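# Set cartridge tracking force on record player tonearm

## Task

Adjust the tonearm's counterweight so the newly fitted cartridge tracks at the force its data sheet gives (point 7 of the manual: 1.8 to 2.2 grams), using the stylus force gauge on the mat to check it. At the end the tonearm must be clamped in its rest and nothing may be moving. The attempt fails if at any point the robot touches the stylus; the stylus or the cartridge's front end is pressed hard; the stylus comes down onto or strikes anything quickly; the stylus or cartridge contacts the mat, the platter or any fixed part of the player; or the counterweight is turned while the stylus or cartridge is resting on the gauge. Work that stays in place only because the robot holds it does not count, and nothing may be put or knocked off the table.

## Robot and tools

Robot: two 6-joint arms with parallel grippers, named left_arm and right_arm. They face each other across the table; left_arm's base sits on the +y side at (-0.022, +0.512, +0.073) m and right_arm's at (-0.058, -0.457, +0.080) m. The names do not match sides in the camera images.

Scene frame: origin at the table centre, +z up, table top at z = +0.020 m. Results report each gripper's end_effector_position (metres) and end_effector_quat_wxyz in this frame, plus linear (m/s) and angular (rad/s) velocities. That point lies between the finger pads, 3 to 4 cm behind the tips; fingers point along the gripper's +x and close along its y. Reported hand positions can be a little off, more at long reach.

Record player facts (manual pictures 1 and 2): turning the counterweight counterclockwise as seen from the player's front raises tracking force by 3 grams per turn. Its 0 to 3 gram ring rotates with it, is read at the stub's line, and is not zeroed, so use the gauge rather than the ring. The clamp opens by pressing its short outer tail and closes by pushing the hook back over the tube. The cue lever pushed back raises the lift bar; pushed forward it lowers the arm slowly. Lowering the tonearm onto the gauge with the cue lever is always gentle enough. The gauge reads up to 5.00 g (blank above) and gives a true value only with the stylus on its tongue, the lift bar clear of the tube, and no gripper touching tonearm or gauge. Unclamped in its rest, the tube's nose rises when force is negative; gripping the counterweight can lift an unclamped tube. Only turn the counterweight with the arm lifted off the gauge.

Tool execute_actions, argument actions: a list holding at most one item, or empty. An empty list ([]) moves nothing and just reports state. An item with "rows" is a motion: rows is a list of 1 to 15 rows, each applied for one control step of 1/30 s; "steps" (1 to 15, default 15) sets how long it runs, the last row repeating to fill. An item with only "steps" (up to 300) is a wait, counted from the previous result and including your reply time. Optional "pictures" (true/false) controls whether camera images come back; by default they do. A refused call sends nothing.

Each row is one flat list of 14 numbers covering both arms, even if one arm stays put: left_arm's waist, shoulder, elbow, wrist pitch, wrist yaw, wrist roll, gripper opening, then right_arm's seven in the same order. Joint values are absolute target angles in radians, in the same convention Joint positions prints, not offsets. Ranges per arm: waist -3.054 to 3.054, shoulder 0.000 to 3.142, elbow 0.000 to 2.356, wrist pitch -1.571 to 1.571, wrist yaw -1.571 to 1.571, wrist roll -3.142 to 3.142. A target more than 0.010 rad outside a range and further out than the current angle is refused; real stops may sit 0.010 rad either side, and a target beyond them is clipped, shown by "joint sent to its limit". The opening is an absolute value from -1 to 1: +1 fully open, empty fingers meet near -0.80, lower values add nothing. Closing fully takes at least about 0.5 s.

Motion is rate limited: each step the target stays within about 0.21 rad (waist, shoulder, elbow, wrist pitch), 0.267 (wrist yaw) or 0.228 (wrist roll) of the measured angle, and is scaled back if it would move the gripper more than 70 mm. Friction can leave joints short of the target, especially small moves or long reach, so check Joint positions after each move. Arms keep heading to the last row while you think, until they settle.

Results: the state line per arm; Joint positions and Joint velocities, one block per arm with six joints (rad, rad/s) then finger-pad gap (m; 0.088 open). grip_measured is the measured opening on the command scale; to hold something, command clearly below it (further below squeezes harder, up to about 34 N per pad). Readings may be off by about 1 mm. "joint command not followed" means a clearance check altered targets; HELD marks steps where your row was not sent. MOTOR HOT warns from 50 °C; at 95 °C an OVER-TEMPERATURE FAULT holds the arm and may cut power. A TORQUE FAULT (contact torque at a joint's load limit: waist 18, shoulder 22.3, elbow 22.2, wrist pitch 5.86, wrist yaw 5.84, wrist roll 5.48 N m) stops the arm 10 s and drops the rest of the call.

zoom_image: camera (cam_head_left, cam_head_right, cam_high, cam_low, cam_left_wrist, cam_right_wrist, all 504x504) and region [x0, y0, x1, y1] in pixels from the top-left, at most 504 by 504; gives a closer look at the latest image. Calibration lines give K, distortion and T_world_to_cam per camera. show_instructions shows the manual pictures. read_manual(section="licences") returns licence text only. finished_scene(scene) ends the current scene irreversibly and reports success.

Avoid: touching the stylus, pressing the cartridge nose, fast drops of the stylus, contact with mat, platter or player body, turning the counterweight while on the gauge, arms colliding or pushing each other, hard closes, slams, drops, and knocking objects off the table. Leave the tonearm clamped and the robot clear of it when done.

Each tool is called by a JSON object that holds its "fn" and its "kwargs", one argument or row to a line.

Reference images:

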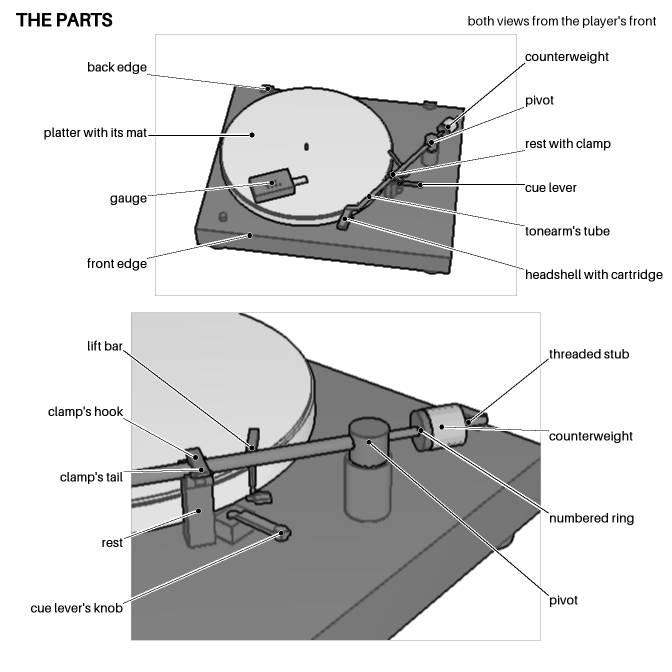

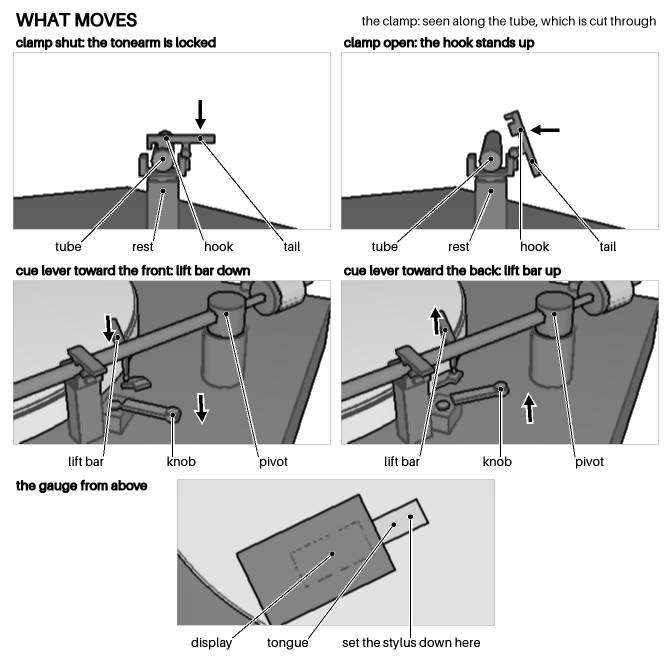

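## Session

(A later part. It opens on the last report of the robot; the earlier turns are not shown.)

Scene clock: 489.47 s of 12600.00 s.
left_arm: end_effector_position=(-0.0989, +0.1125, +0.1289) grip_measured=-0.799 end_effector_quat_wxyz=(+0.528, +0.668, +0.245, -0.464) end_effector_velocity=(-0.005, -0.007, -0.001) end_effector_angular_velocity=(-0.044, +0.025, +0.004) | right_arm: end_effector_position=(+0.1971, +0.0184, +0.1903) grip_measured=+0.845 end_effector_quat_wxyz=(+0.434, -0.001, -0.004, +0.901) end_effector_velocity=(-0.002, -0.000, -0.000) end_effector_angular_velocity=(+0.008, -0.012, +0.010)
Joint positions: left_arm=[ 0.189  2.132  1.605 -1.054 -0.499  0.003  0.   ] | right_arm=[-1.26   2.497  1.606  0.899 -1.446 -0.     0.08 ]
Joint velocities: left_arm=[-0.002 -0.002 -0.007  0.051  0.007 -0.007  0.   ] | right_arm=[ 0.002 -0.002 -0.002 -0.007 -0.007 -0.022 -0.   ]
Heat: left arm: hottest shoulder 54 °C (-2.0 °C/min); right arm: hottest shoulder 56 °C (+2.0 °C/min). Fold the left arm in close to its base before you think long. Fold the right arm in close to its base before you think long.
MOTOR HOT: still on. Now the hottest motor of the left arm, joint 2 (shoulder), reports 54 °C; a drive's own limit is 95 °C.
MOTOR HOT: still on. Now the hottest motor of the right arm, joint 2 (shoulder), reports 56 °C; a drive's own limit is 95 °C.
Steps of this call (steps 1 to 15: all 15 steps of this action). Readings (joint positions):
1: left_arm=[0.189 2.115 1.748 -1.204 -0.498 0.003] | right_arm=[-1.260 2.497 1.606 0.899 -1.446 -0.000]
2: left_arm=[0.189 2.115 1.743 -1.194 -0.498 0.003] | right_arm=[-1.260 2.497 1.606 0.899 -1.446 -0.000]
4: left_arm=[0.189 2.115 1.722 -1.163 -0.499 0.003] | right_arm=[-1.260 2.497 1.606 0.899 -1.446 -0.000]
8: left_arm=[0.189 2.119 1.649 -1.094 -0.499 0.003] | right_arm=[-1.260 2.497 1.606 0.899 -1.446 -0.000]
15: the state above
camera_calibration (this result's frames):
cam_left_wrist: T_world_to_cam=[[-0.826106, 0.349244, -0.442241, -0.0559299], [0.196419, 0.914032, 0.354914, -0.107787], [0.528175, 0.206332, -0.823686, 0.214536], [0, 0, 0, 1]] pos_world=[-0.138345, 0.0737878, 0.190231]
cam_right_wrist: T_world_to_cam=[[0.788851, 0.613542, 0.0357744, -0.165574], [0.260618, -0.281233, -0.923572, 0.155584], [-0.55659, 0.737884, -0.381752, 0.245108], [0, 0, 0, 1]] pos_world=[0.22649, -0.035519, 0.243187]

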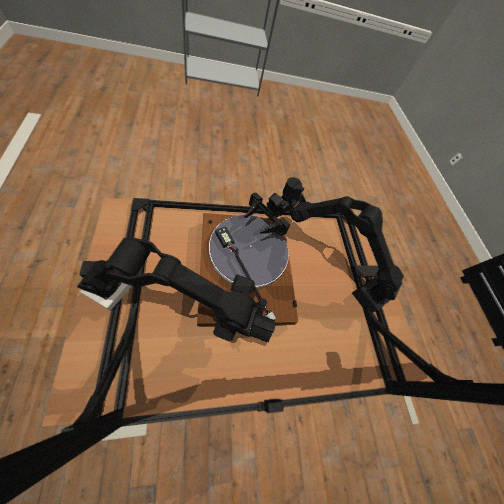

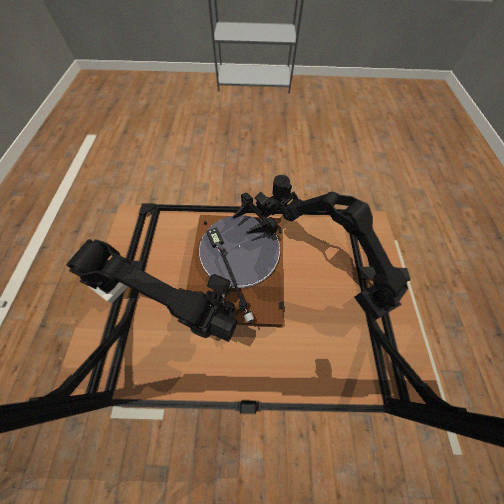

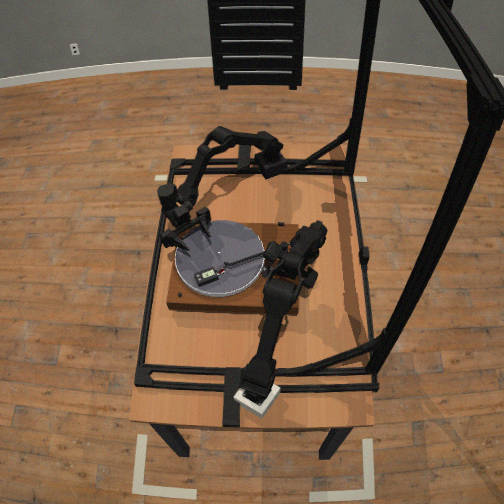

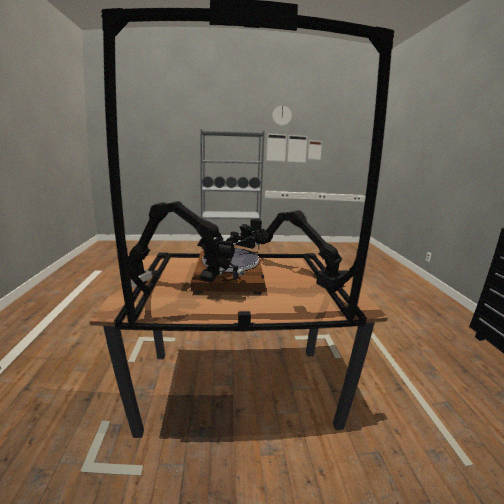

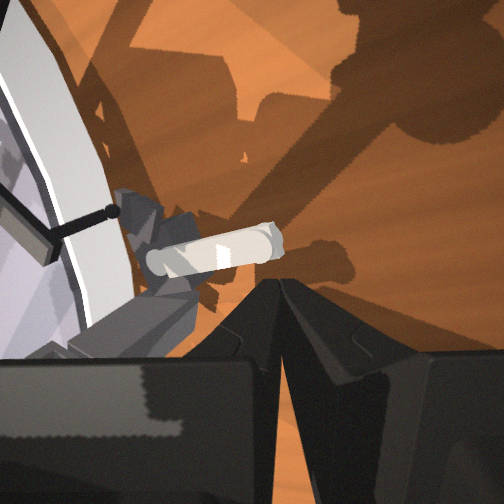

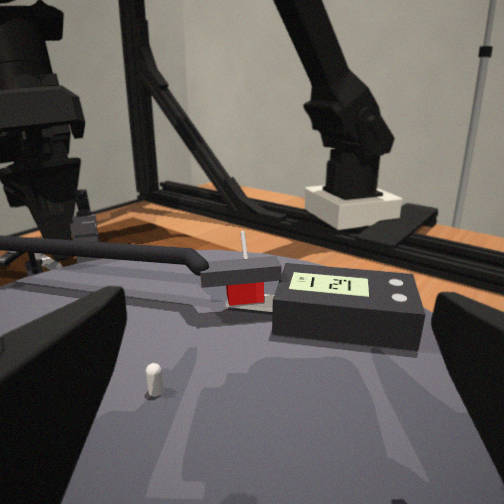

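{"fn": "execute_actions", "kwargs": {
  "actions": [
    {"rows": [[0.192,2.14,1.615,-1.052,-0.5,0,-0.85,-1.26,2.5,1.604,0.9,-1.45,0,0.845],[0.194,2.146,1.622,-1.054,-0.5,0,-0.85,-1.26,2.5,1.604,0.9,-1.45,0,0.845],[0.196,2.152,1.63,-1.056,-0.5,0,-0.85,-1.26,2.5,1.604,0.9,-1.45,0,0.845],[0.198,2.158,1.638,-1.058,-0.5,0,-0.85,-1.26,2.5,1.604,0.9,-1.45,0,0.845],[0.20,2.164,1.646,-1.06,-0.5,0,-0.85,-1.26,2.5,1.604,0.9,-1.45,0,0.845],[0.202,2.17,1.655,-1.062,-0.5,0,-0.85,-1.26,2.5,1.604,0.9,-1.45,0,0.845],[0.204,2.176,1.664,-1.064,-0.5,0,-0.85,-1.26,2.5,1.604,0.9,-1.45,0,0.845],[0.206,2.182,1.673,-1.066,-0.5,0,-0.85,-1.26,2.5,1.604,0.9,-1.45,0,0.845],[0.208,2.188,1.682,-1.068,-0.5,0,-0.85,-1.26,2.5,1.604,0.9,-1.45,0,0.845],[0.21,2.195,1.692,-1.07,-0.5,0,-0.85,-1.26,2.5,1.604,0.9,-1.45,0,0.845],[0.212,2.199,1.698,-1.073,-0.5,0,-0.85,-1.26,2.5,1.604,0.9,-1.45,0,0.845],[0.214,2.203,1.705,-1.076,-0.5,0,-0.85,-1.26,2.5,1.604,0.9,-1.45,0,0.845],[0.216,2.207,1.712,-1.079,-0.5,0,-0.85,-1.26,2.5,1.604,0.9,-1.45,0,0.845],[0.218,2.211,1.719,-1.082,-0.5,0,-0.85,-1.26,2.5,1.604,0.9,-1.45,0,0.845],[0.22,2.215,1.726,-1.085,-0.5,0,-0.85,-1.26,2.5,1.604,0.9,-1.45,0,0.845]], "steps": 15}
  ],
  "pictures": false
}}

{"fn": "execute_actions", "kwargs": {
  "actions": [
    {"rows": [[0.222,2.219,1.733,-1.088,-0.5,0,-0.85,-1.26,2.5,1.604,0.9,-1.45,0,0.845],[0.224,2.224,1.74,-1.09,-0.5,0,-0.85,-1.26,2.5,1.604,0.9,-1.45,0,0.845],[0.226,2.229,1.747,-1.092,-0.5,0,-0.85,-1.26,2.5,1.604,0.9,-1.45,0,0.845],[0.228,2.233,1.754,-1.094,-0.5,0,-0.85,-1.26,2.5,1.604,0.9,-1.45,0,0.845],[0.23,2.236,1.758,-1.096,-0.5,0,-0.85,-1.26,2.5,1.604,0.9,-1.45,0,0.845],[0.232,2.238,1.762,-1.097,-0.5,0,-0.85,-1.26,2.5,1.604,0.9,-1.45,0,0.845],[0.235,2.24,1.766,-1.099,-0.5,0,-0.85,-1.26,2.5,1.604,0.9,-1.45,0,0.845]], "steps": 15}
  ],
  "pictures": false
}}

{"fn": "execute_actions", "kwargs": {
  "actions": [
    {"steps": 60}
  ]
}}

Scene clock: 499.80 s of 12600.00 s.
left_arm: end_effector_position=(-0.0981, +0.0953, +0.1281) grip_measured=-0.799 end_effector_quat_wxyz=(+0.534, +0.663, +0.249, -0.462) end_effector_velocity=(+0.009, -0.034, +0.002) end_effector_angular_velocity=(+0.001, -0.008, +0.053) | right_arm: end_effector_position=(+0.1971, +0.0184, +0.1903) grip_measured=+0.845 end_effector_quat_wxyz=(+0.434, -0.001, -0.004, +0.901) end_effector_velocity=(+0.002, -0.000, -0.000) end_effector_angular_velocity=(-0.001, -0.001, -0.010)
Joint positions: left_arm=[ 0.206  2.192  1.698 -1.078 -0.498  0.003  0.   ] | right_arm=[-1.26   2.497  1.606  0.899 -1.446 -0.     0.08 ]
Joint velocities: left_arm=[ 0.046  0.129  0.217 -0.095 -0.007 -0.007  0.   ] | right_arm=[-0.002 -0.002 -0.002 -0.007  0.007 -0.007 -0.   ]
Heat: left arm: hottest shoulder 55 °C (+1.0 °C/min); right arm: hottest shoulder 56 °C (+2.0 °C/min). Fold the left arm in close to its base before you think long. Fold the right arm in close to its base before you think long.
MOTOR HOT: still on. Now the hottest motor of the left arm, joint 2 (shoulder), reports 55 °C; a drive's own limit is 95 °C.
MOTOR HOT: still on. Now the hottest motor of the right arm, joint 2 (shoulder), reports 56 °C; a drive's own limit is 95 °C.
Steps of this call (steps 1 to 15: the robot went on to your last target; steps 16 to 90: nothing new was sent; then 6.83 s passed at rest; steps 91 to 105: all 15 steps of this action). Readings (joint positions):
91: left_arm=[0.189 2.132 1.604 -1.050 -0.499 0.003] | right_arm=[-1.260 2.497 1.606 0.899 -1.446 -0.000]
92: left_arm=[0.189 2.132 1.604 -1.050 -0.499 0.003] | right_arm=[-1.260 2.497 1.606 0.899 -1.446 -0.000]
94: left_arm=[0.190 2.137 1.611 -1.053 -0.499 0.003] | right_arm=[-1.260 2.497 1.606 0.899 -1.446 -0.000]
98: left_arm=[0.196 2.157 1.641 -1.062 -0.498 0.003] | right_arm=[-1.260 2.497 1.606 0.899 -1.446 -0.000]
105: the state above

Scene clock: 500.30 s of 12600.00 s.
left_arm: end_effector_position=(-0.0929, +0.0860, +0.1267) grip_measured=-0.799 end_effector_quat_wxyz=(+0.538, +0.660, +0.258, -0.457) end_effector_velocity=(+0.004, +0.005, +0.003) end_effector_angular_velocity=(+0.020, -0.030, +0.004) | right_arm: end_effector_position=(+0.1971, +0.0184, +0.1903) grip_measured=+0.845 end_effector_quat_wxyz=(+0.434, -0.001, -0.004, +0.901) end_effector_velocity=(-0.003, -0.001, -0.002) end_effector_angular_velocity=(-0.004, +0.003, +0.010)
Joint positions: left_arm=[ 0.226  2.228  1.753 -1.099 -0.495  0.003  0.   ] | right_arm=[-1.26   2.497  1.606  0.899 -1.446 -0.     0.08 ]
Joint velocities: left_arm=[-0.002 -0.002  0.002 -0.037 -0.022 -0.007  0.   ] | right_arm=[ 0.002 -0.002 -0.007 -0.007 -0.007 -0.007 -0.   ]
Heat: left arm: hottest shoulder 55 °C (+1.0 °C/min); right arm: hottest shoulder 56 °C (+2.0 °C/min). Fold the left arm in close to its base before you think long. Fold the right arm in close to its base before you think long.
MOTOR HOT: still on. Now the hottest motor of the left arm, joint 2 (shoulder), reports 55 °C; a drive's own limit is 95 °C.
MOTOR HOT: still on. Now the hottest motor of the right arm, joint 2 (shoulder), reports 56 °C; a drive's own limit is 95 °C.
Steps of this call (steps 1 to 15: all 15 steps of this action). Readings (joint positions):
1: left_arm=[0.208 2.196 1.705 -1.081 -0.498 0.003] | right_arm=[-1.260 2.497 1.606 0.899 -1.446 -0.000]
2: left_arm=[0.210 2.200 1.712 -1.083 -0.498 0.003] | right_arm=[-1.260 2.497 1.606 0.899 -1.446 -0.000]
4: left_arm=[0.214 2.210 1.726 -1.088 -0.498 0.003] | right_arm=[-1.260 2.497 1.606 0.899 -1.446 -0.000]
8: left_arm=[0.225 2.224 1.747 -1.093 -0.498 0.003] | right_arm=[-1.260 2.497 1.606 0.899 -1.446 -0.000]
15: the state above

Scene clock: 502.30 s of 12600.00 s.
left_arm: end_effector_position=(-0.0929, +0.0860, +0.1267) grip_measured=-0.799 end_effector_quat_wxyz=(+0.537, +0.661, +0.258, -0.457) end_effector_velocity=(+0.002, -0.000, +0.003) end_effector_angular_velocity=(-0.008, -0.020, +0.004) | right_arm: end_effector_position=(+0.1971, +0.0184, +0.1903) grip_measured=+0.845 end_effector_quat_wxyz=(+0.434, -0.001, -0.004, +0.901) end_effector_velocity=(-0.003, -0.004, +0.001) end_effector_angular_velocity=(-0.007, +0.007, +0.034)
Joint positions: left_arm=[ 0.226  2.229  1.754 -1.1   -0.495  0.003  0.   ] | right_arm=[-1.26   2.497  1.606  0.899 -1.446 -0.     0.08 ]
Joint velocities: left_arm=[-0.002 -0.002  0.002 -0.007 -0.022 -0.007  0.   ] | right_arm=[-0.002 -0.002  0.002 -0.007 -0.037  0.007 -0.   ]
Heat: left arm: hottest shoulder 55 °C (+1.0 °C/min); right arm: hottest shoulder 57 °C (+3.1 °C/min). Fold the left arm in close to its base before you think long. Fold the right arm in close to its base before you think long.
MOTOR HOT: still on. Now the hottest motor of the left arm, joint 2 (shoulder), reports 55 °C; a drive's own limit is 95 °C.
MOTOR HOT: still on. Now the hottest motor of the right arm, joint 2 (shoulder), reports 57 °C; a drive's own limit is 95 °C.
Steps of this call (steps 1 to 15: the robot went on to your last target; steps 16 to 60: nothing new was sent). Readings (joint positions):
1: left_arm=[0.226 2.228 1.753 -1.099 -0.495 0.003] | right_arm=[-1.260 2.497 1.606 0.899 -1.446 -0.000]
2: left_arm=[0.226 2.228 1.753 -1.099 -0.495 0.003] | right_arm=[-1.260 2.497 1.606 0.899 -1.446 -0.000]
4: left_arm=[0.226 2.228 1.753 -1.099 -0.495 0.003] | right_arm=[-1.260 2.497 1.606 0.899 -1.446 -0.000]
8: left_arm=[0.226 2.228 1.753 -1.099 -0.495 0.003] | right_arm=[-1.260 2.497 1.606 0.899 -1.446 -0.000]
60: the state above
All arms were judged still, so your last target was given up. Only a new action makes them travel on or press farther. Fingers that are still opening or closing keep moving.
camera_calibration (this result's frames):
cam_left_wrist: T_world_to_cam=[[-0.841276, 0.315957, -0.438664, -0.0416339], [0.164291, 0.922475, 0.349353, -0.0869194], [0.515037, 0.221834, -0.827965, 0.213051], [0, 0, 0, 1]] pos_world=[-0.130475, 0.0460735, 0.188501]
cam_right_wrist: T_world_to_cam=[[0.788851, 0.613542, 0.0357744, -0.165574], [0.260618, -0.281233, -0.923572, 0.155584], [-0.55659, 0.737884, -0.381752, 0.245108], [0, 0, 0, 1]] pos_world=[0.22649, -0.035519, 0.243187]

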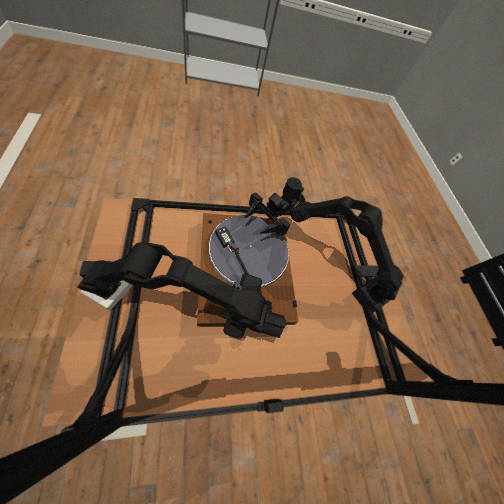

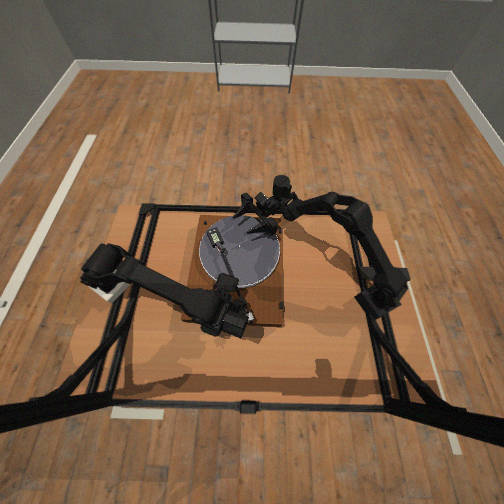

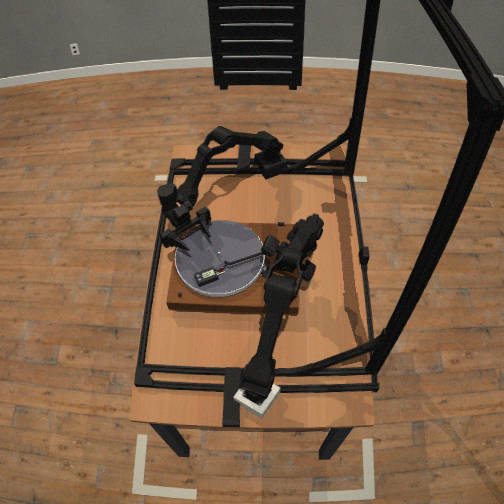

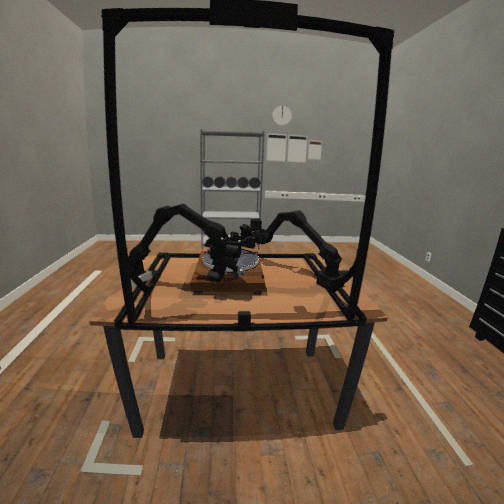

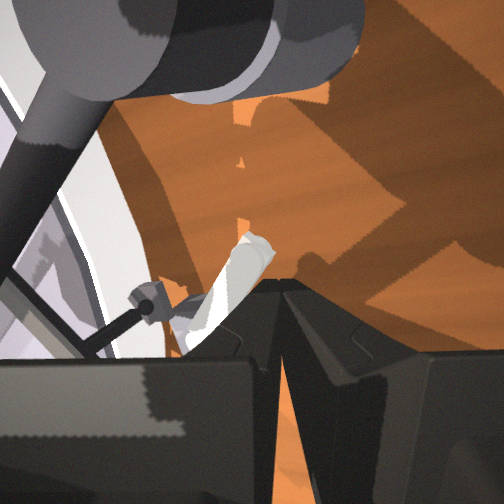

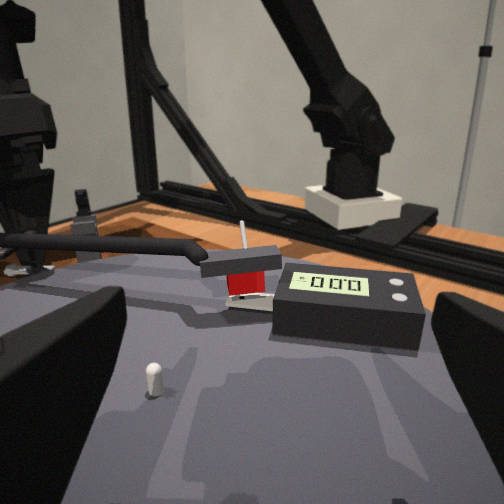

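{"fn": "execute_actions", "kwargs": {
  "actions": [
    {"rows": [[0.215,2.215,1.74,-1.095,-0.5,0,-0.85,-1.26,2.4,1.604,0.8,-1.45,0,0.845],[0.205,2.20,1.73,-1.095,-0.5,0,-0.85,-1.26,2.3,1.55,0.75,-1.45,0,0.845],[0.2,2.19,1.72,-1.095,-0.5,0,-0.85,-1.26,2.2,1.5,0.7,-1.45,0,0.845],[0.2,2.18,1.72,-1.11,-0.5,0,-0.85,-1.26,2.1,1.45,0.65,-1.45,0,0.845],[0.2,2.17,1.74,-1.14,-0.5,0,-0.85,-1.26,2.0,1.4,0.6,-1.45,0,0.845],[0.2,2.16,1.77,-1.18,-0.5,0,-0.85,-1.26,1.9,1.35,0.55,-1.45,0,0.845],[0.2,2.15,1.80,-1.22,-0.5,0,-0.85,-1.26,1.8,1.3,0.5,-1.45,0,0.845],[0.2,2.14,1.83,-1.26,-0.5,0,-0.85,-1.26,1.7,1.25,0.45,-1.45,0,0.845],[0.2,2.13,1.87,-1.31,-0.5,0,-0.85,-1.26,1.6,1.2,0.4,-1.45,0,0.845],[0.2,2.12,1.91,-1.36,-0.5,0,-0.85,-1.26,1.5,1.15,0.35,-1.45,0,0.845],[0.2,2.12,1.96,-1.41,-0.5,0,-0.85,-1.26,1.4,1.1,0.3,-1.45,0,0.845],[0.2,2.12,2.01,-1.46,-0.5,0,-0.85,-1.26,1.3,1.05,0.25,-1.45,0,0.845],[0.2,2.12,2.06,-1.51,-0.5,0,-0.85,-1.26,1.2,1.0,0.2,-1.45,0,0.845]], "steps": 15}
  ],
  "pictures": false
}}

{"fn": "execute_actions", "kwargs": {
  "actions": [
    {"rows": [[0.2,2.12,2.06,-1.51,-0.5,0,-0.85,-1.26,1.2,1.0,0.2,-1.45,0,0.845],[0.2,2.12,2.06,-1.51,-0.5,0,-0.85,-1.26,1.2,1.0,0.2,-1.45,0,0.845],[0.24,2.13,2.075,-1.515,-0.455,0.1,-0.8,-1.26,1.2,1.0,0.2,-1.45,0,0.845],[0.28,2.14,2.09,-1.52,-0.41,0.2,-0.75,-1.26,1.2,1.0,0.2,-1.45,0,0.845],[0.32,2.15,2.105,-1.525,-0.37,0.3,-0.7,-1.26,1.2,1.0,0.2,-1.45,0,0.845],[0.36,2.16,2.12,-1.53,-0.325,0.4,-0.65,-1.26,1.2,1.0,0.2,-1.45,0,0.845],[0.40,2.17,2.135,-1.535,-0.28,0.5,-0.6,-1.26,1.2,1.0,0.2,-1.45,0,0.845],[0.44,2.18,2.15,-1.54,-0.24,0.6,-0.55,-1.26,1.2,1.0,0.2,-1.45,0,0.845],[0.48,2.19,2.165,-1.545,-0.2,0.7,-0.5,-1.26,1.2,1.0,0.2,-1.45,0,0.845],[0.52,2.20,2.18,-1.55,-0.16,0.8,-0.45,-1.26,1.2,1.0,0.2,-1.45,0,0.845],[0.56,2.21,2.195,-1.555,-0.12,0.9,-0.4,-1.26,1.2,1.0,0.2,-1.45,0,0.845],[0.60,2.22,2.21,-1.56,-0.08,1.0,-0.35,-1.26,1.2,1.0,0.2,-1.45,0,0.845],[0.64,2.23,2.22,-1.56,-0.04,1.1,-0.3,-1.26,1.2,1.0,0.2,-1.45,0,0.845],[0.675,2.235,2.225,-1.56,0,1.25,-0.3,-1.26,1.2,1.0,0.2,-1.45,0,0.845]], "steps": 15}
  ],
  "pictures": false
}}

{"fn": "execute_actions", "kwargs": {
  "actions": [
    {"steps": 25}
  ]
}}

Scene clock: 518.77 s of 12600.00 s.
left_arm: end_effector_position=(-0.0975, +0.1030, +0.2290) grip_measured=-0.799 end_effector_quat_wxyz=(+0.532, +0.666, +0.248, -0.461) end_effector_velocity=(+0.010, +0.016, +0.308) end_effector_angular_velocity=(-0.398, +0.109, +0.004) | right_arm: end_effector_position=(+0.0910, -0.0902, +0.3145) grip_measured=+0.845 end_effector_quat_wxyz=(+0.426, +0.061, +0.182, +0.884) end_effector_velocity=(-0.244, -0.251, +0.213) end_effector_angular_velocity=(-0.016, +0.018, +0.005)
Joint positions: left_arm=[ 0.201  2.132  2.005 -1.451 -0.5    0.003  0.   ] | right_arm=[-1.26   1.701  1.059  0.255 -1.447  0.     0.08 ]
Joint velocities: left_arm=[-0.002 -0.315  0.73  -0.637 -0.037 -0.007  0.   ] | right_arm=[-0.002 -1.59  -0.896 -0.725 -0.007 -0.007 -0.   ]
Heat: left arm: hottest shoulder 56 °C (+1.0 °C/min); right arm: hottest shoulder 57 °C (+2.0 °C/min). Fold the left arm in close to its base before you think long. Fold the right arm in close to its base before you think long.
MOTOR HOT: still on. Now the hottest motor of the left arm, joint 2 (shoulder), reports 56 °C; a drive's own limit is 95 °C.
MOTOR HOT: still on. Now the hottest motor of the right arm, joint 2 (shoulder), reports 57 °C; a drive's own limit is 95 °C.
Steps of this call (steps 1 to 90: nothing new was sent; then 12.97 s passed at rest; steps 91 to 105: all 15 steps of this action). Readings (joint positions):
91: left_arm=[0.226 2.229 1.754 -1.100 -0.495 0.003] | right_arm=[-1.260 2.487 1.606 0.876 -1.446 0.000]
92: left_arm=[0.225 2.228 1.752 -1.099 -0.498 0.003] | right_arm=[-1.260 2.460 1.593 0.834 -1.445 0.001]
94: left_arm=[0.217 2.219 1.741 -1.098 -0.498 0.003] | right_arm=[-1.260 2.372 1.528 0.752 -1.445 0.001]
98: left_arm=[0.202 2.191 1.763 -1.188 -0.498 0.003] | right_arm=[-1.260 2.127 1.377 0.571 -1.445 0.002]
105: the state above

Scene clock: 519.27 s of 12600.00 s.
left_arm: end_effector_position=(+0.0151, +0.0889, +0.2246) grip_measured=-0.354 end_effector_quat_wxyz=(+0.296, +0.668, +0.280, -0.622) end_effector_velocity=(+0.339, +0.002, -0.020) end_effector_angular_velocity=(+0.090, +0.677, -0.859) | right_arm: end_effector_position=(+0.0181, -0.1647, +0.4429) grip_measured=+0.845 end_effector_quat_wxyz=(+0.431, -0.002, -0.004, +0.902) end_effector_velocity=(+0.002, +0.001, -0.015) end_effector_angular_velocity=(-0.041, +0.041, +0.005)
Joint positions: left_arm=[ 0.62   2.216  2.196 -1.552 -0.069  0.796  0.022] | right_arm=[-1.26   1.201  1.009  0.201 -1.452 -0.001  0.08 ]
Joint velocities: left_arm=[ 1.033  0.159  0.208 -0.051  0.667  1.897  0.03 ] | right_arm=[-0.002  0.007 -0.037 -0.007 -0.007  0.007 -0.   ]
Heat: left arm: hottest shoulder 56 °C (+1.0 °C/min); right arm: hottest shoulder 57 °C (+2.0 °C/min). Fold the left arm in close to its base before you think long. Fold the right arm in close to its base before you think long.
MOTOR HOT: still on. Now the hottest motor of the left arm, joint 2 (shoulder), reports 56 °C; a drive's own limit is 95 °C.
MOTOR HOT: still on. Now the hottest motor of the right arm, joint 2 (shoulder), reports 57 °C; a drive's own limit is 95 °C.
Steps of this call (steps 1 to 15: all 15 steps of this action). Readings (joint positions):
1: left_arm=[0.201 2.122 2.024 -1.469 -0.500 0.003] | right_arm=[-1.260 1.649 1.036 0.236 -1.447 0.000]
2: left_arm=[0.201 2.115 2.037 -1.482 -0.500 0.003] | right_arm=[-1.260 1.596 1.022 0.225 -1.447 -0.000]
4: left_arm=[0.212 2.113 2.059 -1.499 -0.466 0.072] | right_arm=[-1.260 1.483 1.013 0.214 -1.447 -0.000]
8: left_arm=[0.325 2.146 2.106 -1.524 -0.329 0.335] | right_arm=[-1.260 1.266 1.012 0.209 -1.449 -0.001]
15: the state above

Scene clock: 520.10 s of 12600.00 s.
left_arm: end_effector_position=(+0.0277, +0.0884, +0.2249) grip_measured=-0.300 end_effector_quat_wxyz=(+0.155, +0.691, +0.155, -0.689) end_effector_velocity=(+0.000, -0.003, -0.001) end_effector_angular_velocity=(-0.016, -0.009, -0.010) | right_arm: end_effector_position=(+0.0181, -0.1647, +0.4425) grip_measured=+0.845 end_effector_quat_wxyz=(+0.431, -0.001, -0.004, +0.902) end_effector_velocity=(-0.001, -0.002, +0.000) end_effector_angular_velocity=(-0.006, +0.007, +0.005)
Joint positions: left_arm=[ 0.674  2.226  2.214 -1.558 -0.002  1.246  0.024] | right_arm=[-1.26   1.201  1.008  0.201 -1.452 -0.001  0.08 ]
Joint velocities: left_arm=[-0.002 -0.002 -0.007  0.022 -0.007  0.007  0.   ] | right_arm=[-0.002 -0.007 -0.002 -0.007 -0.007  0.007 -0.   ]
Heat: left arm: hottest shoulder 56 °C (+1.0 °C/min); right arm: hottest shoulder 57 °C (+2.0 °C/min). Fold the left arm in close to its base before you think long. Fold the right arm in close to its base before you think long.
MOTOR HOT: still on. Now the hottest motor of the left arm, joint 2 (shoulder), reports 56 °C; a drive's own limit is 95 °C.
MOTOR HOT: still on. Now the hottest motor of the right arm, joint 2 (shoulder), reports 57 °C; a drive's own limit is 95 °C.
Steps of this call (steps 1 to 25: the robot went on to your last target). Readings (joint positions):
1: left_arm=[0.651 2.221 2.201 -1.553 -0.052 0.861] | right_arm=[-1.260 1.201 1.008 0.201 -1.452 -0.001]
2: left_arm=[0.672 2.223 2.205 -1.555 -0.039 0.926] | right_arm=[-1.260 1.201 1.008 0.201 -1.452 -0.001]
4: left_arm=[0.690 2.225 2.208 -1.557 -0.022 1.054] | right_arm=[-1.260 1.201 1.008 0.201 -1.452 -0.001]
8: left_arm=[0.680 2.225 2.213 -1.558 -0.005 1.201] | right_arm=[-1.260 1.201 1.008 0.201 -1.452 -0.001]
25: the state above
camera_calibration (this result's frames):
cam_left_wrist: T_world_to_cam=[[-0.407941, 0.912174, 0.039016, -0.0699976], [0.852447, 0.365228, 0.37409, -0.118658], [0.326985, 0.185865, -0.926571, 0.262292], [0, 0, 0, 1]] pos_world=[-0.0131708, 0.0584363, 0.290152]
cam_right_wrist: T_world_to_cam=[[0.78508, 0.618338, 0.0361617, 0.0796406], [0.262635, -0.279446, -0.923544, 0.383955], [-0.560957, 0.734553, -0.381785, 0.376454], [0, 0, 0, 1]] pos_world=[0.0478102, -0.218475, 0.495444]

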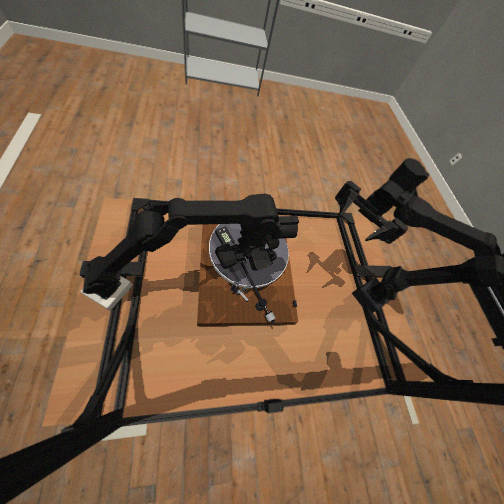

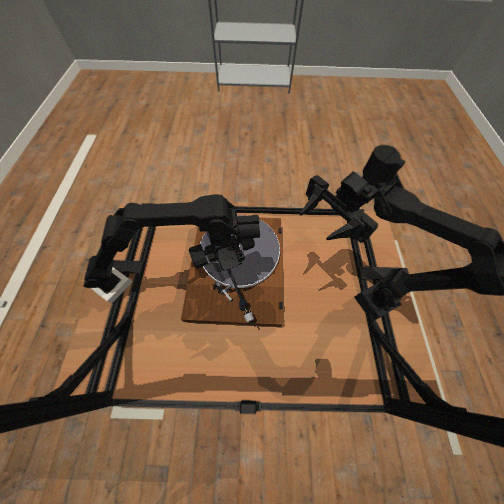

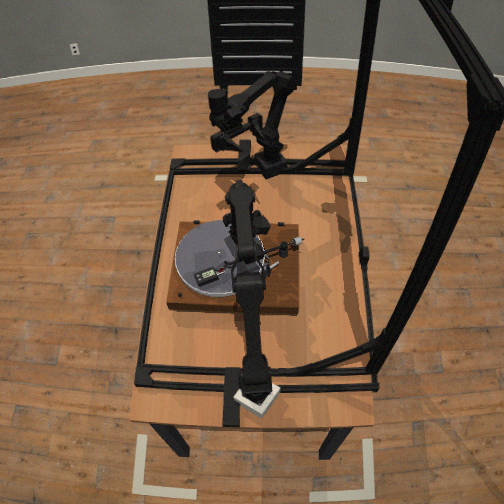

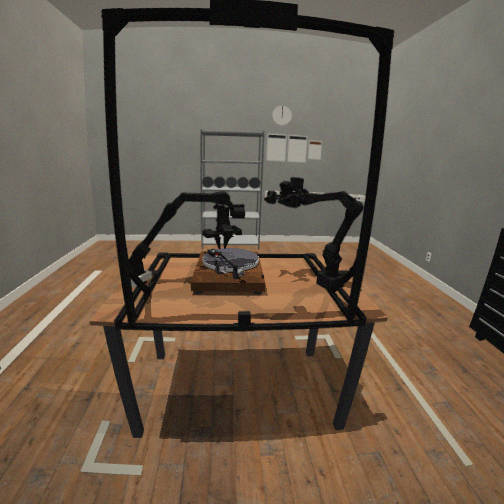

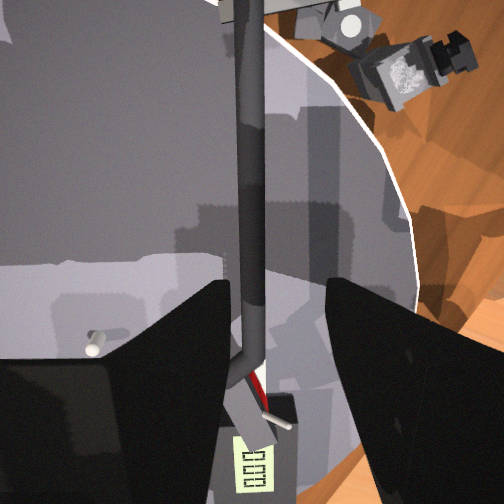

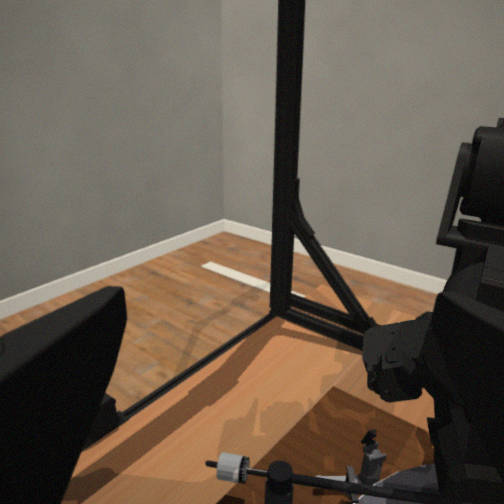

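{"fn": "execute_actions", "kwargs": {
  "actions": []
}}

Scene clock: 535.97 s of 12600.00 s.
left_arm: end_effector_position=(+0.0277, +0.0883, +0.2249) grip_measured=-0.300 end_effector_quat_wxyz=(+0.155, +0.691, +0.155, -0.689) end_effector_velocity=(-0.001, +0.005, -0.002) end_effector_angular_velocity=(+0.028, -0.004, +0.005) | right_arm: end_effector_position=(+0.0181, -0.1647, +0.4423) grip_measured=+0.845 end_effector_quat_wxyz=(+0.431, -0.001, -0.004, +0.902) end_effector_velocity=(-0.001, -0.001, +0.000) end_effector_angular_velocity=(+0.010, -0.011, +0.005)
Joint positions: left_arm=[ 0.674  2.226  2.214 -1.558 -0.002  1.246  0.024] | right_arm=[-1.26   1.201  1.007  0.201 -1.452 -0.001  0.08 ]
Joint velocities: left_arm=[-0.002  0.002 -0.002 -0.022 -0.007 -0.007 -0.   ] | right_arm=[-0.002 -0.002 -0.002  0.007 -0.007 -0.007 -0.   ]
Heat: left arm: hottest shoulder 57 °C (+3.0 °C/min); right arm: hottest shoulder 52 °C (-4.0 °C/min). Fold the left arm in close to its base before you think long. Fold the right arm in close to its base before you think long.
MOTOR HOT: still on. Now the hottest motor of the left arm, joint 2 (shoulder), reports 57 °C; a drive's own limit is 95 °C.
MOTOR HOT: still on. Now the hottest motor of the right arm, joint 2 (shoulder), reports 52 °C; a drive's own limit is 95 °C.
Steps of this call (steps 1 to 15: the robot went on to your last target; steps 16 to 90: nothing new was sent; then 12.87 s passed at rest). Readings (joint positions):
1: left_arm=[0.674 2.226 2.214 -1.558 -0.002 1.246] | right_arm=[-1.260 1.201 1.008 0.201 -1.452 -0.001]
2: left_arm=[0.674 2.226 2.214 -1.558 -0.002 1.246] | right_arm=[-1.260 1.201 1.008 0.201 -1.452 -0.001]
4: left_arm=[0.674 2.226 2.214 -1.558 -0.002 1.246] | right_arm=[-1.260 1.201 1.008 0.201 -1.452 -0.001]
8: left_arm=[0.674 2.226 2.214 -1.558 -0.002 1.246] | right_arm=[-1.260 1.201 1.008 0.201 -1.452 -0.001]
90: the state above
All arms were judged still, so your last target was given up. Only a new action makes them travel on or press farther. Fingers that are still opening or closing keep moving.
camera_calibration (this result's frames):
cam_left_wrist: T_world_to_cam=[[-0.407941, 0.912174, 0.039016, -0.0699191], [0.852447, 0.365228, 0.37409, -0.118614], [0.326985, 0.185865, -0.926571, 0.262247], [0, 0, 0, 1]] pos_world=[-0.0131615, 0.058357, 0.29009]
cam_right_wrist: T_world_to_cam=[[0.785099, 0.618357, 0.0354057, 0.0799789], [0.262142, -0.27995, -0.923531, 0.383726], [-0.56116, 0.734344, -0.381886, 0.376406], [0, 0, 0, 1]] pos_world=[0.0478419, -0.218443, 0.495296]

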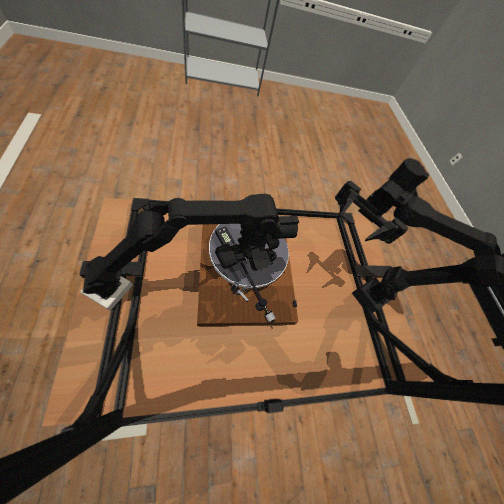

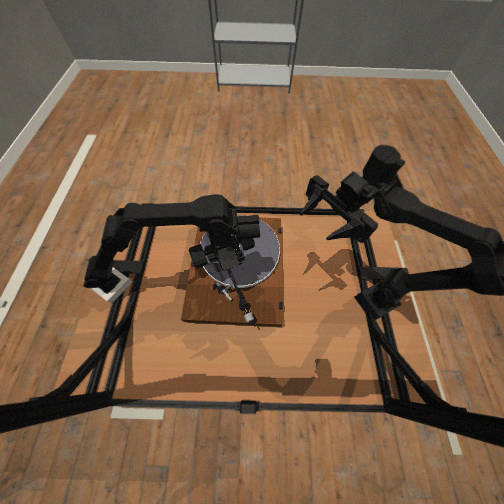

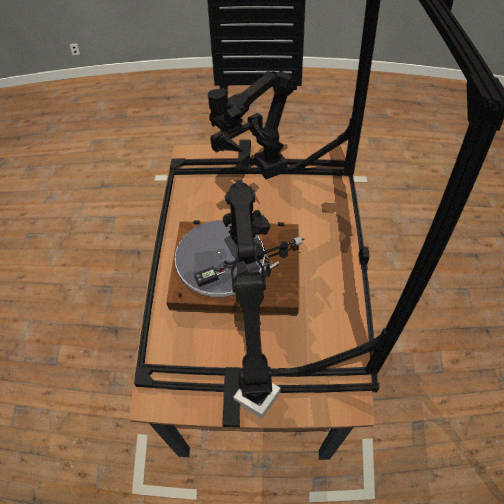

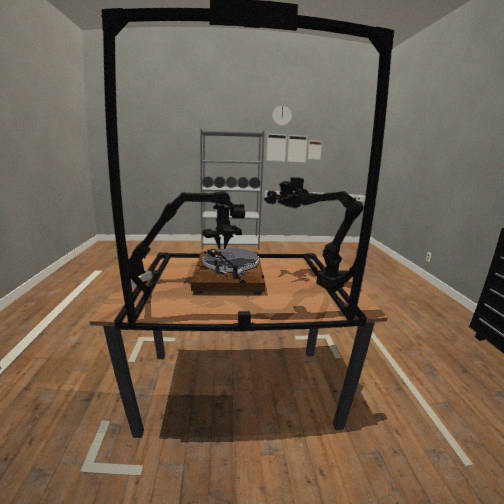

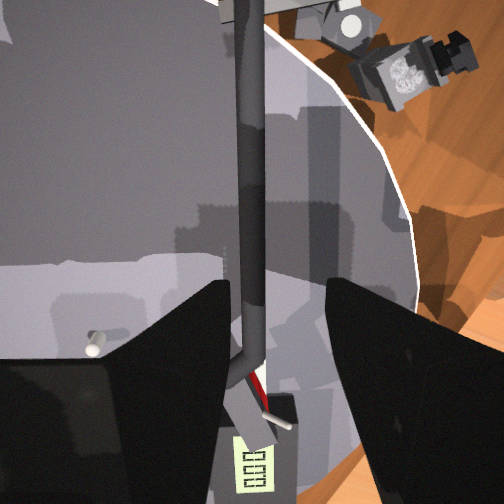

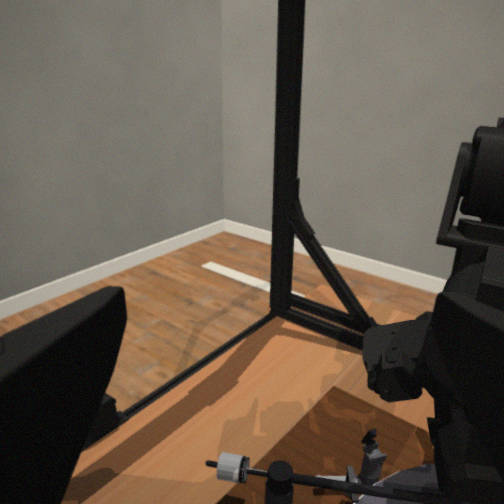

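{"fn": "execute_actions", "kwargs": {
  "actions": [
    {"rows":[[0.674,2.230,2.17,-1.515,0,1.246,-0.1,-1.26,1.2,1.0,0.2,-1.45,0,0.845],[0.674,2.232,2.13,-1.475,0,1.246,-0.1,-1.26,1.2,1.0,0.2,-1.45,0,0.845],[0.674,2.232,2.09,-1.435,0,1.246,-0.1,-1.26,1.2,1.0,0.2,-1.45,0,0.845],[0.674,2.232,2.06,-1.41,0,1.246,-0.1,-1.26,1.2,1.0,0.2,-1.45,0,0.845]],"steps":15}
  ]
}}

Scene clock: 539.67 s of 12600.00 s.
left_arm: end_effector_position=(+0.0283, +0.0826, +0.1840) grip_measured=-0.101 end_effector_quat_wxyz=(+0.151, +0.691, +0.159, -0.689) end_effector_velocity=(+0.000, -0.000, -0.001) end_effector_angular_velocity=(-0.002, -0.008, +0.034) | right_arm: end_effector_position=(+0.0181, -0.1647, +0.4423) grip_measured=+0.845 end_effector_quat_wxyz=(+0.431, -0.001, -0.004, +0.902) end_effector_velocity=(+0.001, +0.000, -0.001) end_effector_angular_velocity=(+0.009, -0.012, -0.010)
Joint positions: left_arm=[ 0.674  2.237  2.069 -1.413 -0.002  1.246  0.034] | right_arm=[-1.26   1.201  1.007  0.201 -1.452 -0.001  0.08 ]
Joint velocities: left_arm=[-0.002 -0.002 -0.007  0.007 -0.007 -0.037  0.   ] | right_arm=[-0.002 -0.002 -0.002 -0.007  0.007 -0.022 -0.   ]
Heat: left arm: hottest shoulder 57 °C (+3.0 °C/min); right arm: hottest shoulder 51 °C (-5.1 °C/min). Fold the left arm in close to its base before you think long. Fold the right arm in close to its base before you think long.
MOTOR HOT: still on. Now the hottest motor of the left arm, joint 2 (shoulder), reports 57 °C; a drive's own limit is 95 °C.
MOTOR HOT: still on. Now the hottest motor of the right arm, joint 2 (shoulder), reports 51 °C; a drive's own limit is 95 °C.
Steps of this call (steps 1 to 90: nothing new was sent; then 0.20 s passed at rest; steps 91 to 105: all 15 steps of this action). Readings (joint positions):
91: left_arm=[0.674 2.226 2.209 -1.551 -0.002 1.246] | right_arm=[-1.260 1.201 1.007 0.201 -1.452 -0.001]
92: left_arm=[0.674 2.226 2.195 -1.531 -0.002 1.246] | right_arm=[-1.260 1.201 1.007 0.201 -1.452 -0.001]
94: left_arm=[0.674 2.224 2.149 -1.474 -0.002 1.246] | right_arm=[-1.260 1.201 1.007 0.201 -1.452 -0.001]
98: left_arm=[0.674 2.235 2.079 -1.428 -0.002 1.246] | right_arm=[-1.260 1.201 1.007 0.201 -1.452 -0.001]
105: the state above
camera_calibration (this result's frames):
cam_left_wrist: T_world_to_cam=[[-0.407518, 0.911825, 0.0500419, -0.0648355], [0.853229, 0.360654, 0.376734, -0.101869], [0.325468, 0.196223, -0.924969, 0.224103], [0, 0, 0, 1]] pos_world=[-0.0124427, 0.0518838, 0.248911]
cam_right_wrist: T_world_to_cam=[[0.785099, 0.618357, 0.0354057, 0.0799789], [0.262142, -0.27995, -0.923531, 0.383726], [-0.56116, 0.734344, -0.381886, 0.376406], [0, 0, 0, 1]] pos_world=[0.0478419, -0.218443, 0.495296]

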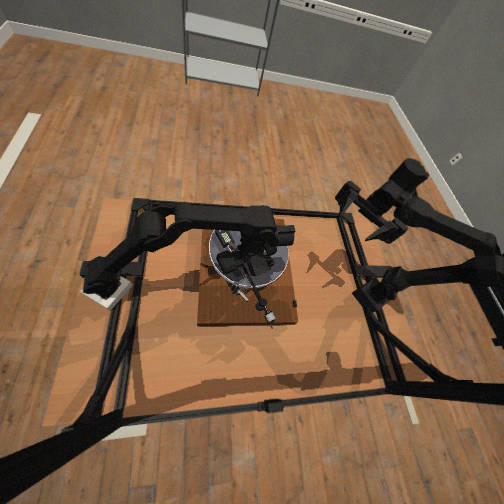

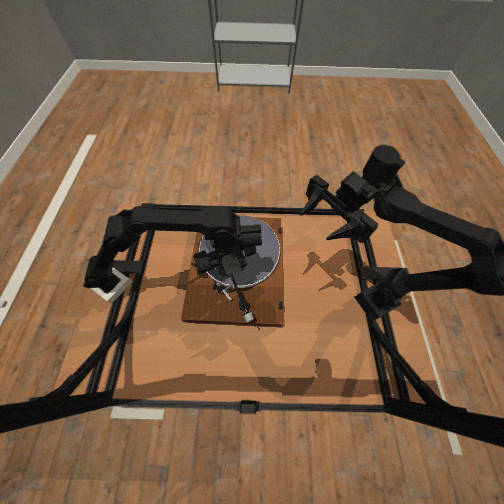

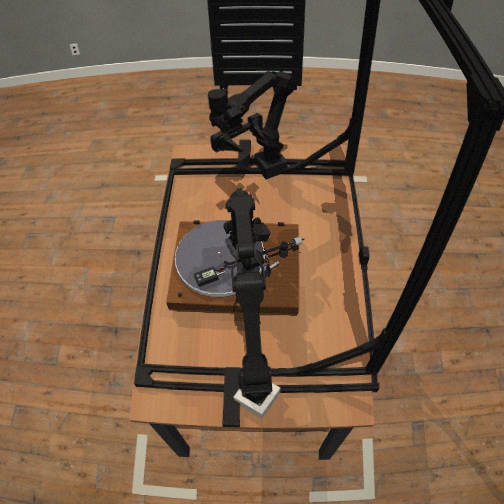

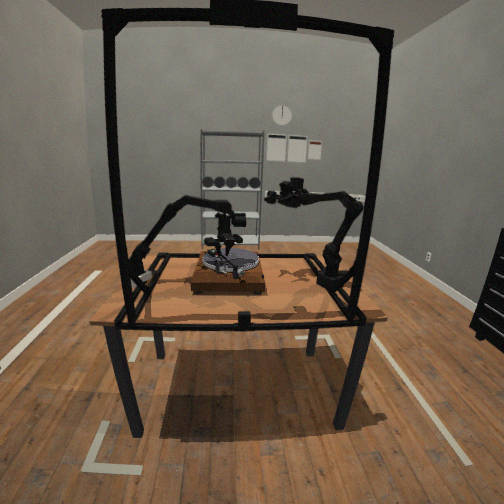

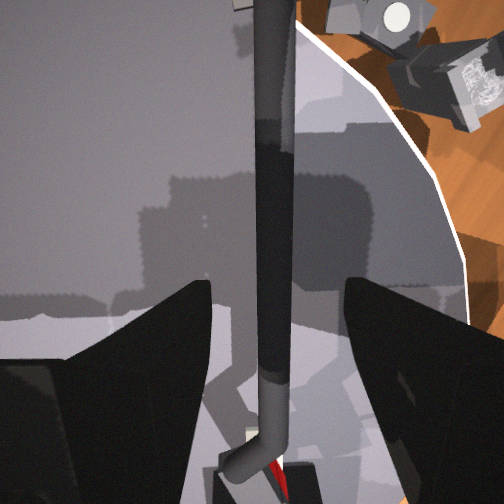

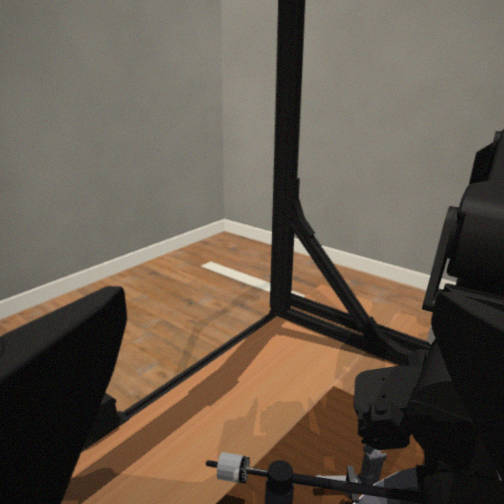

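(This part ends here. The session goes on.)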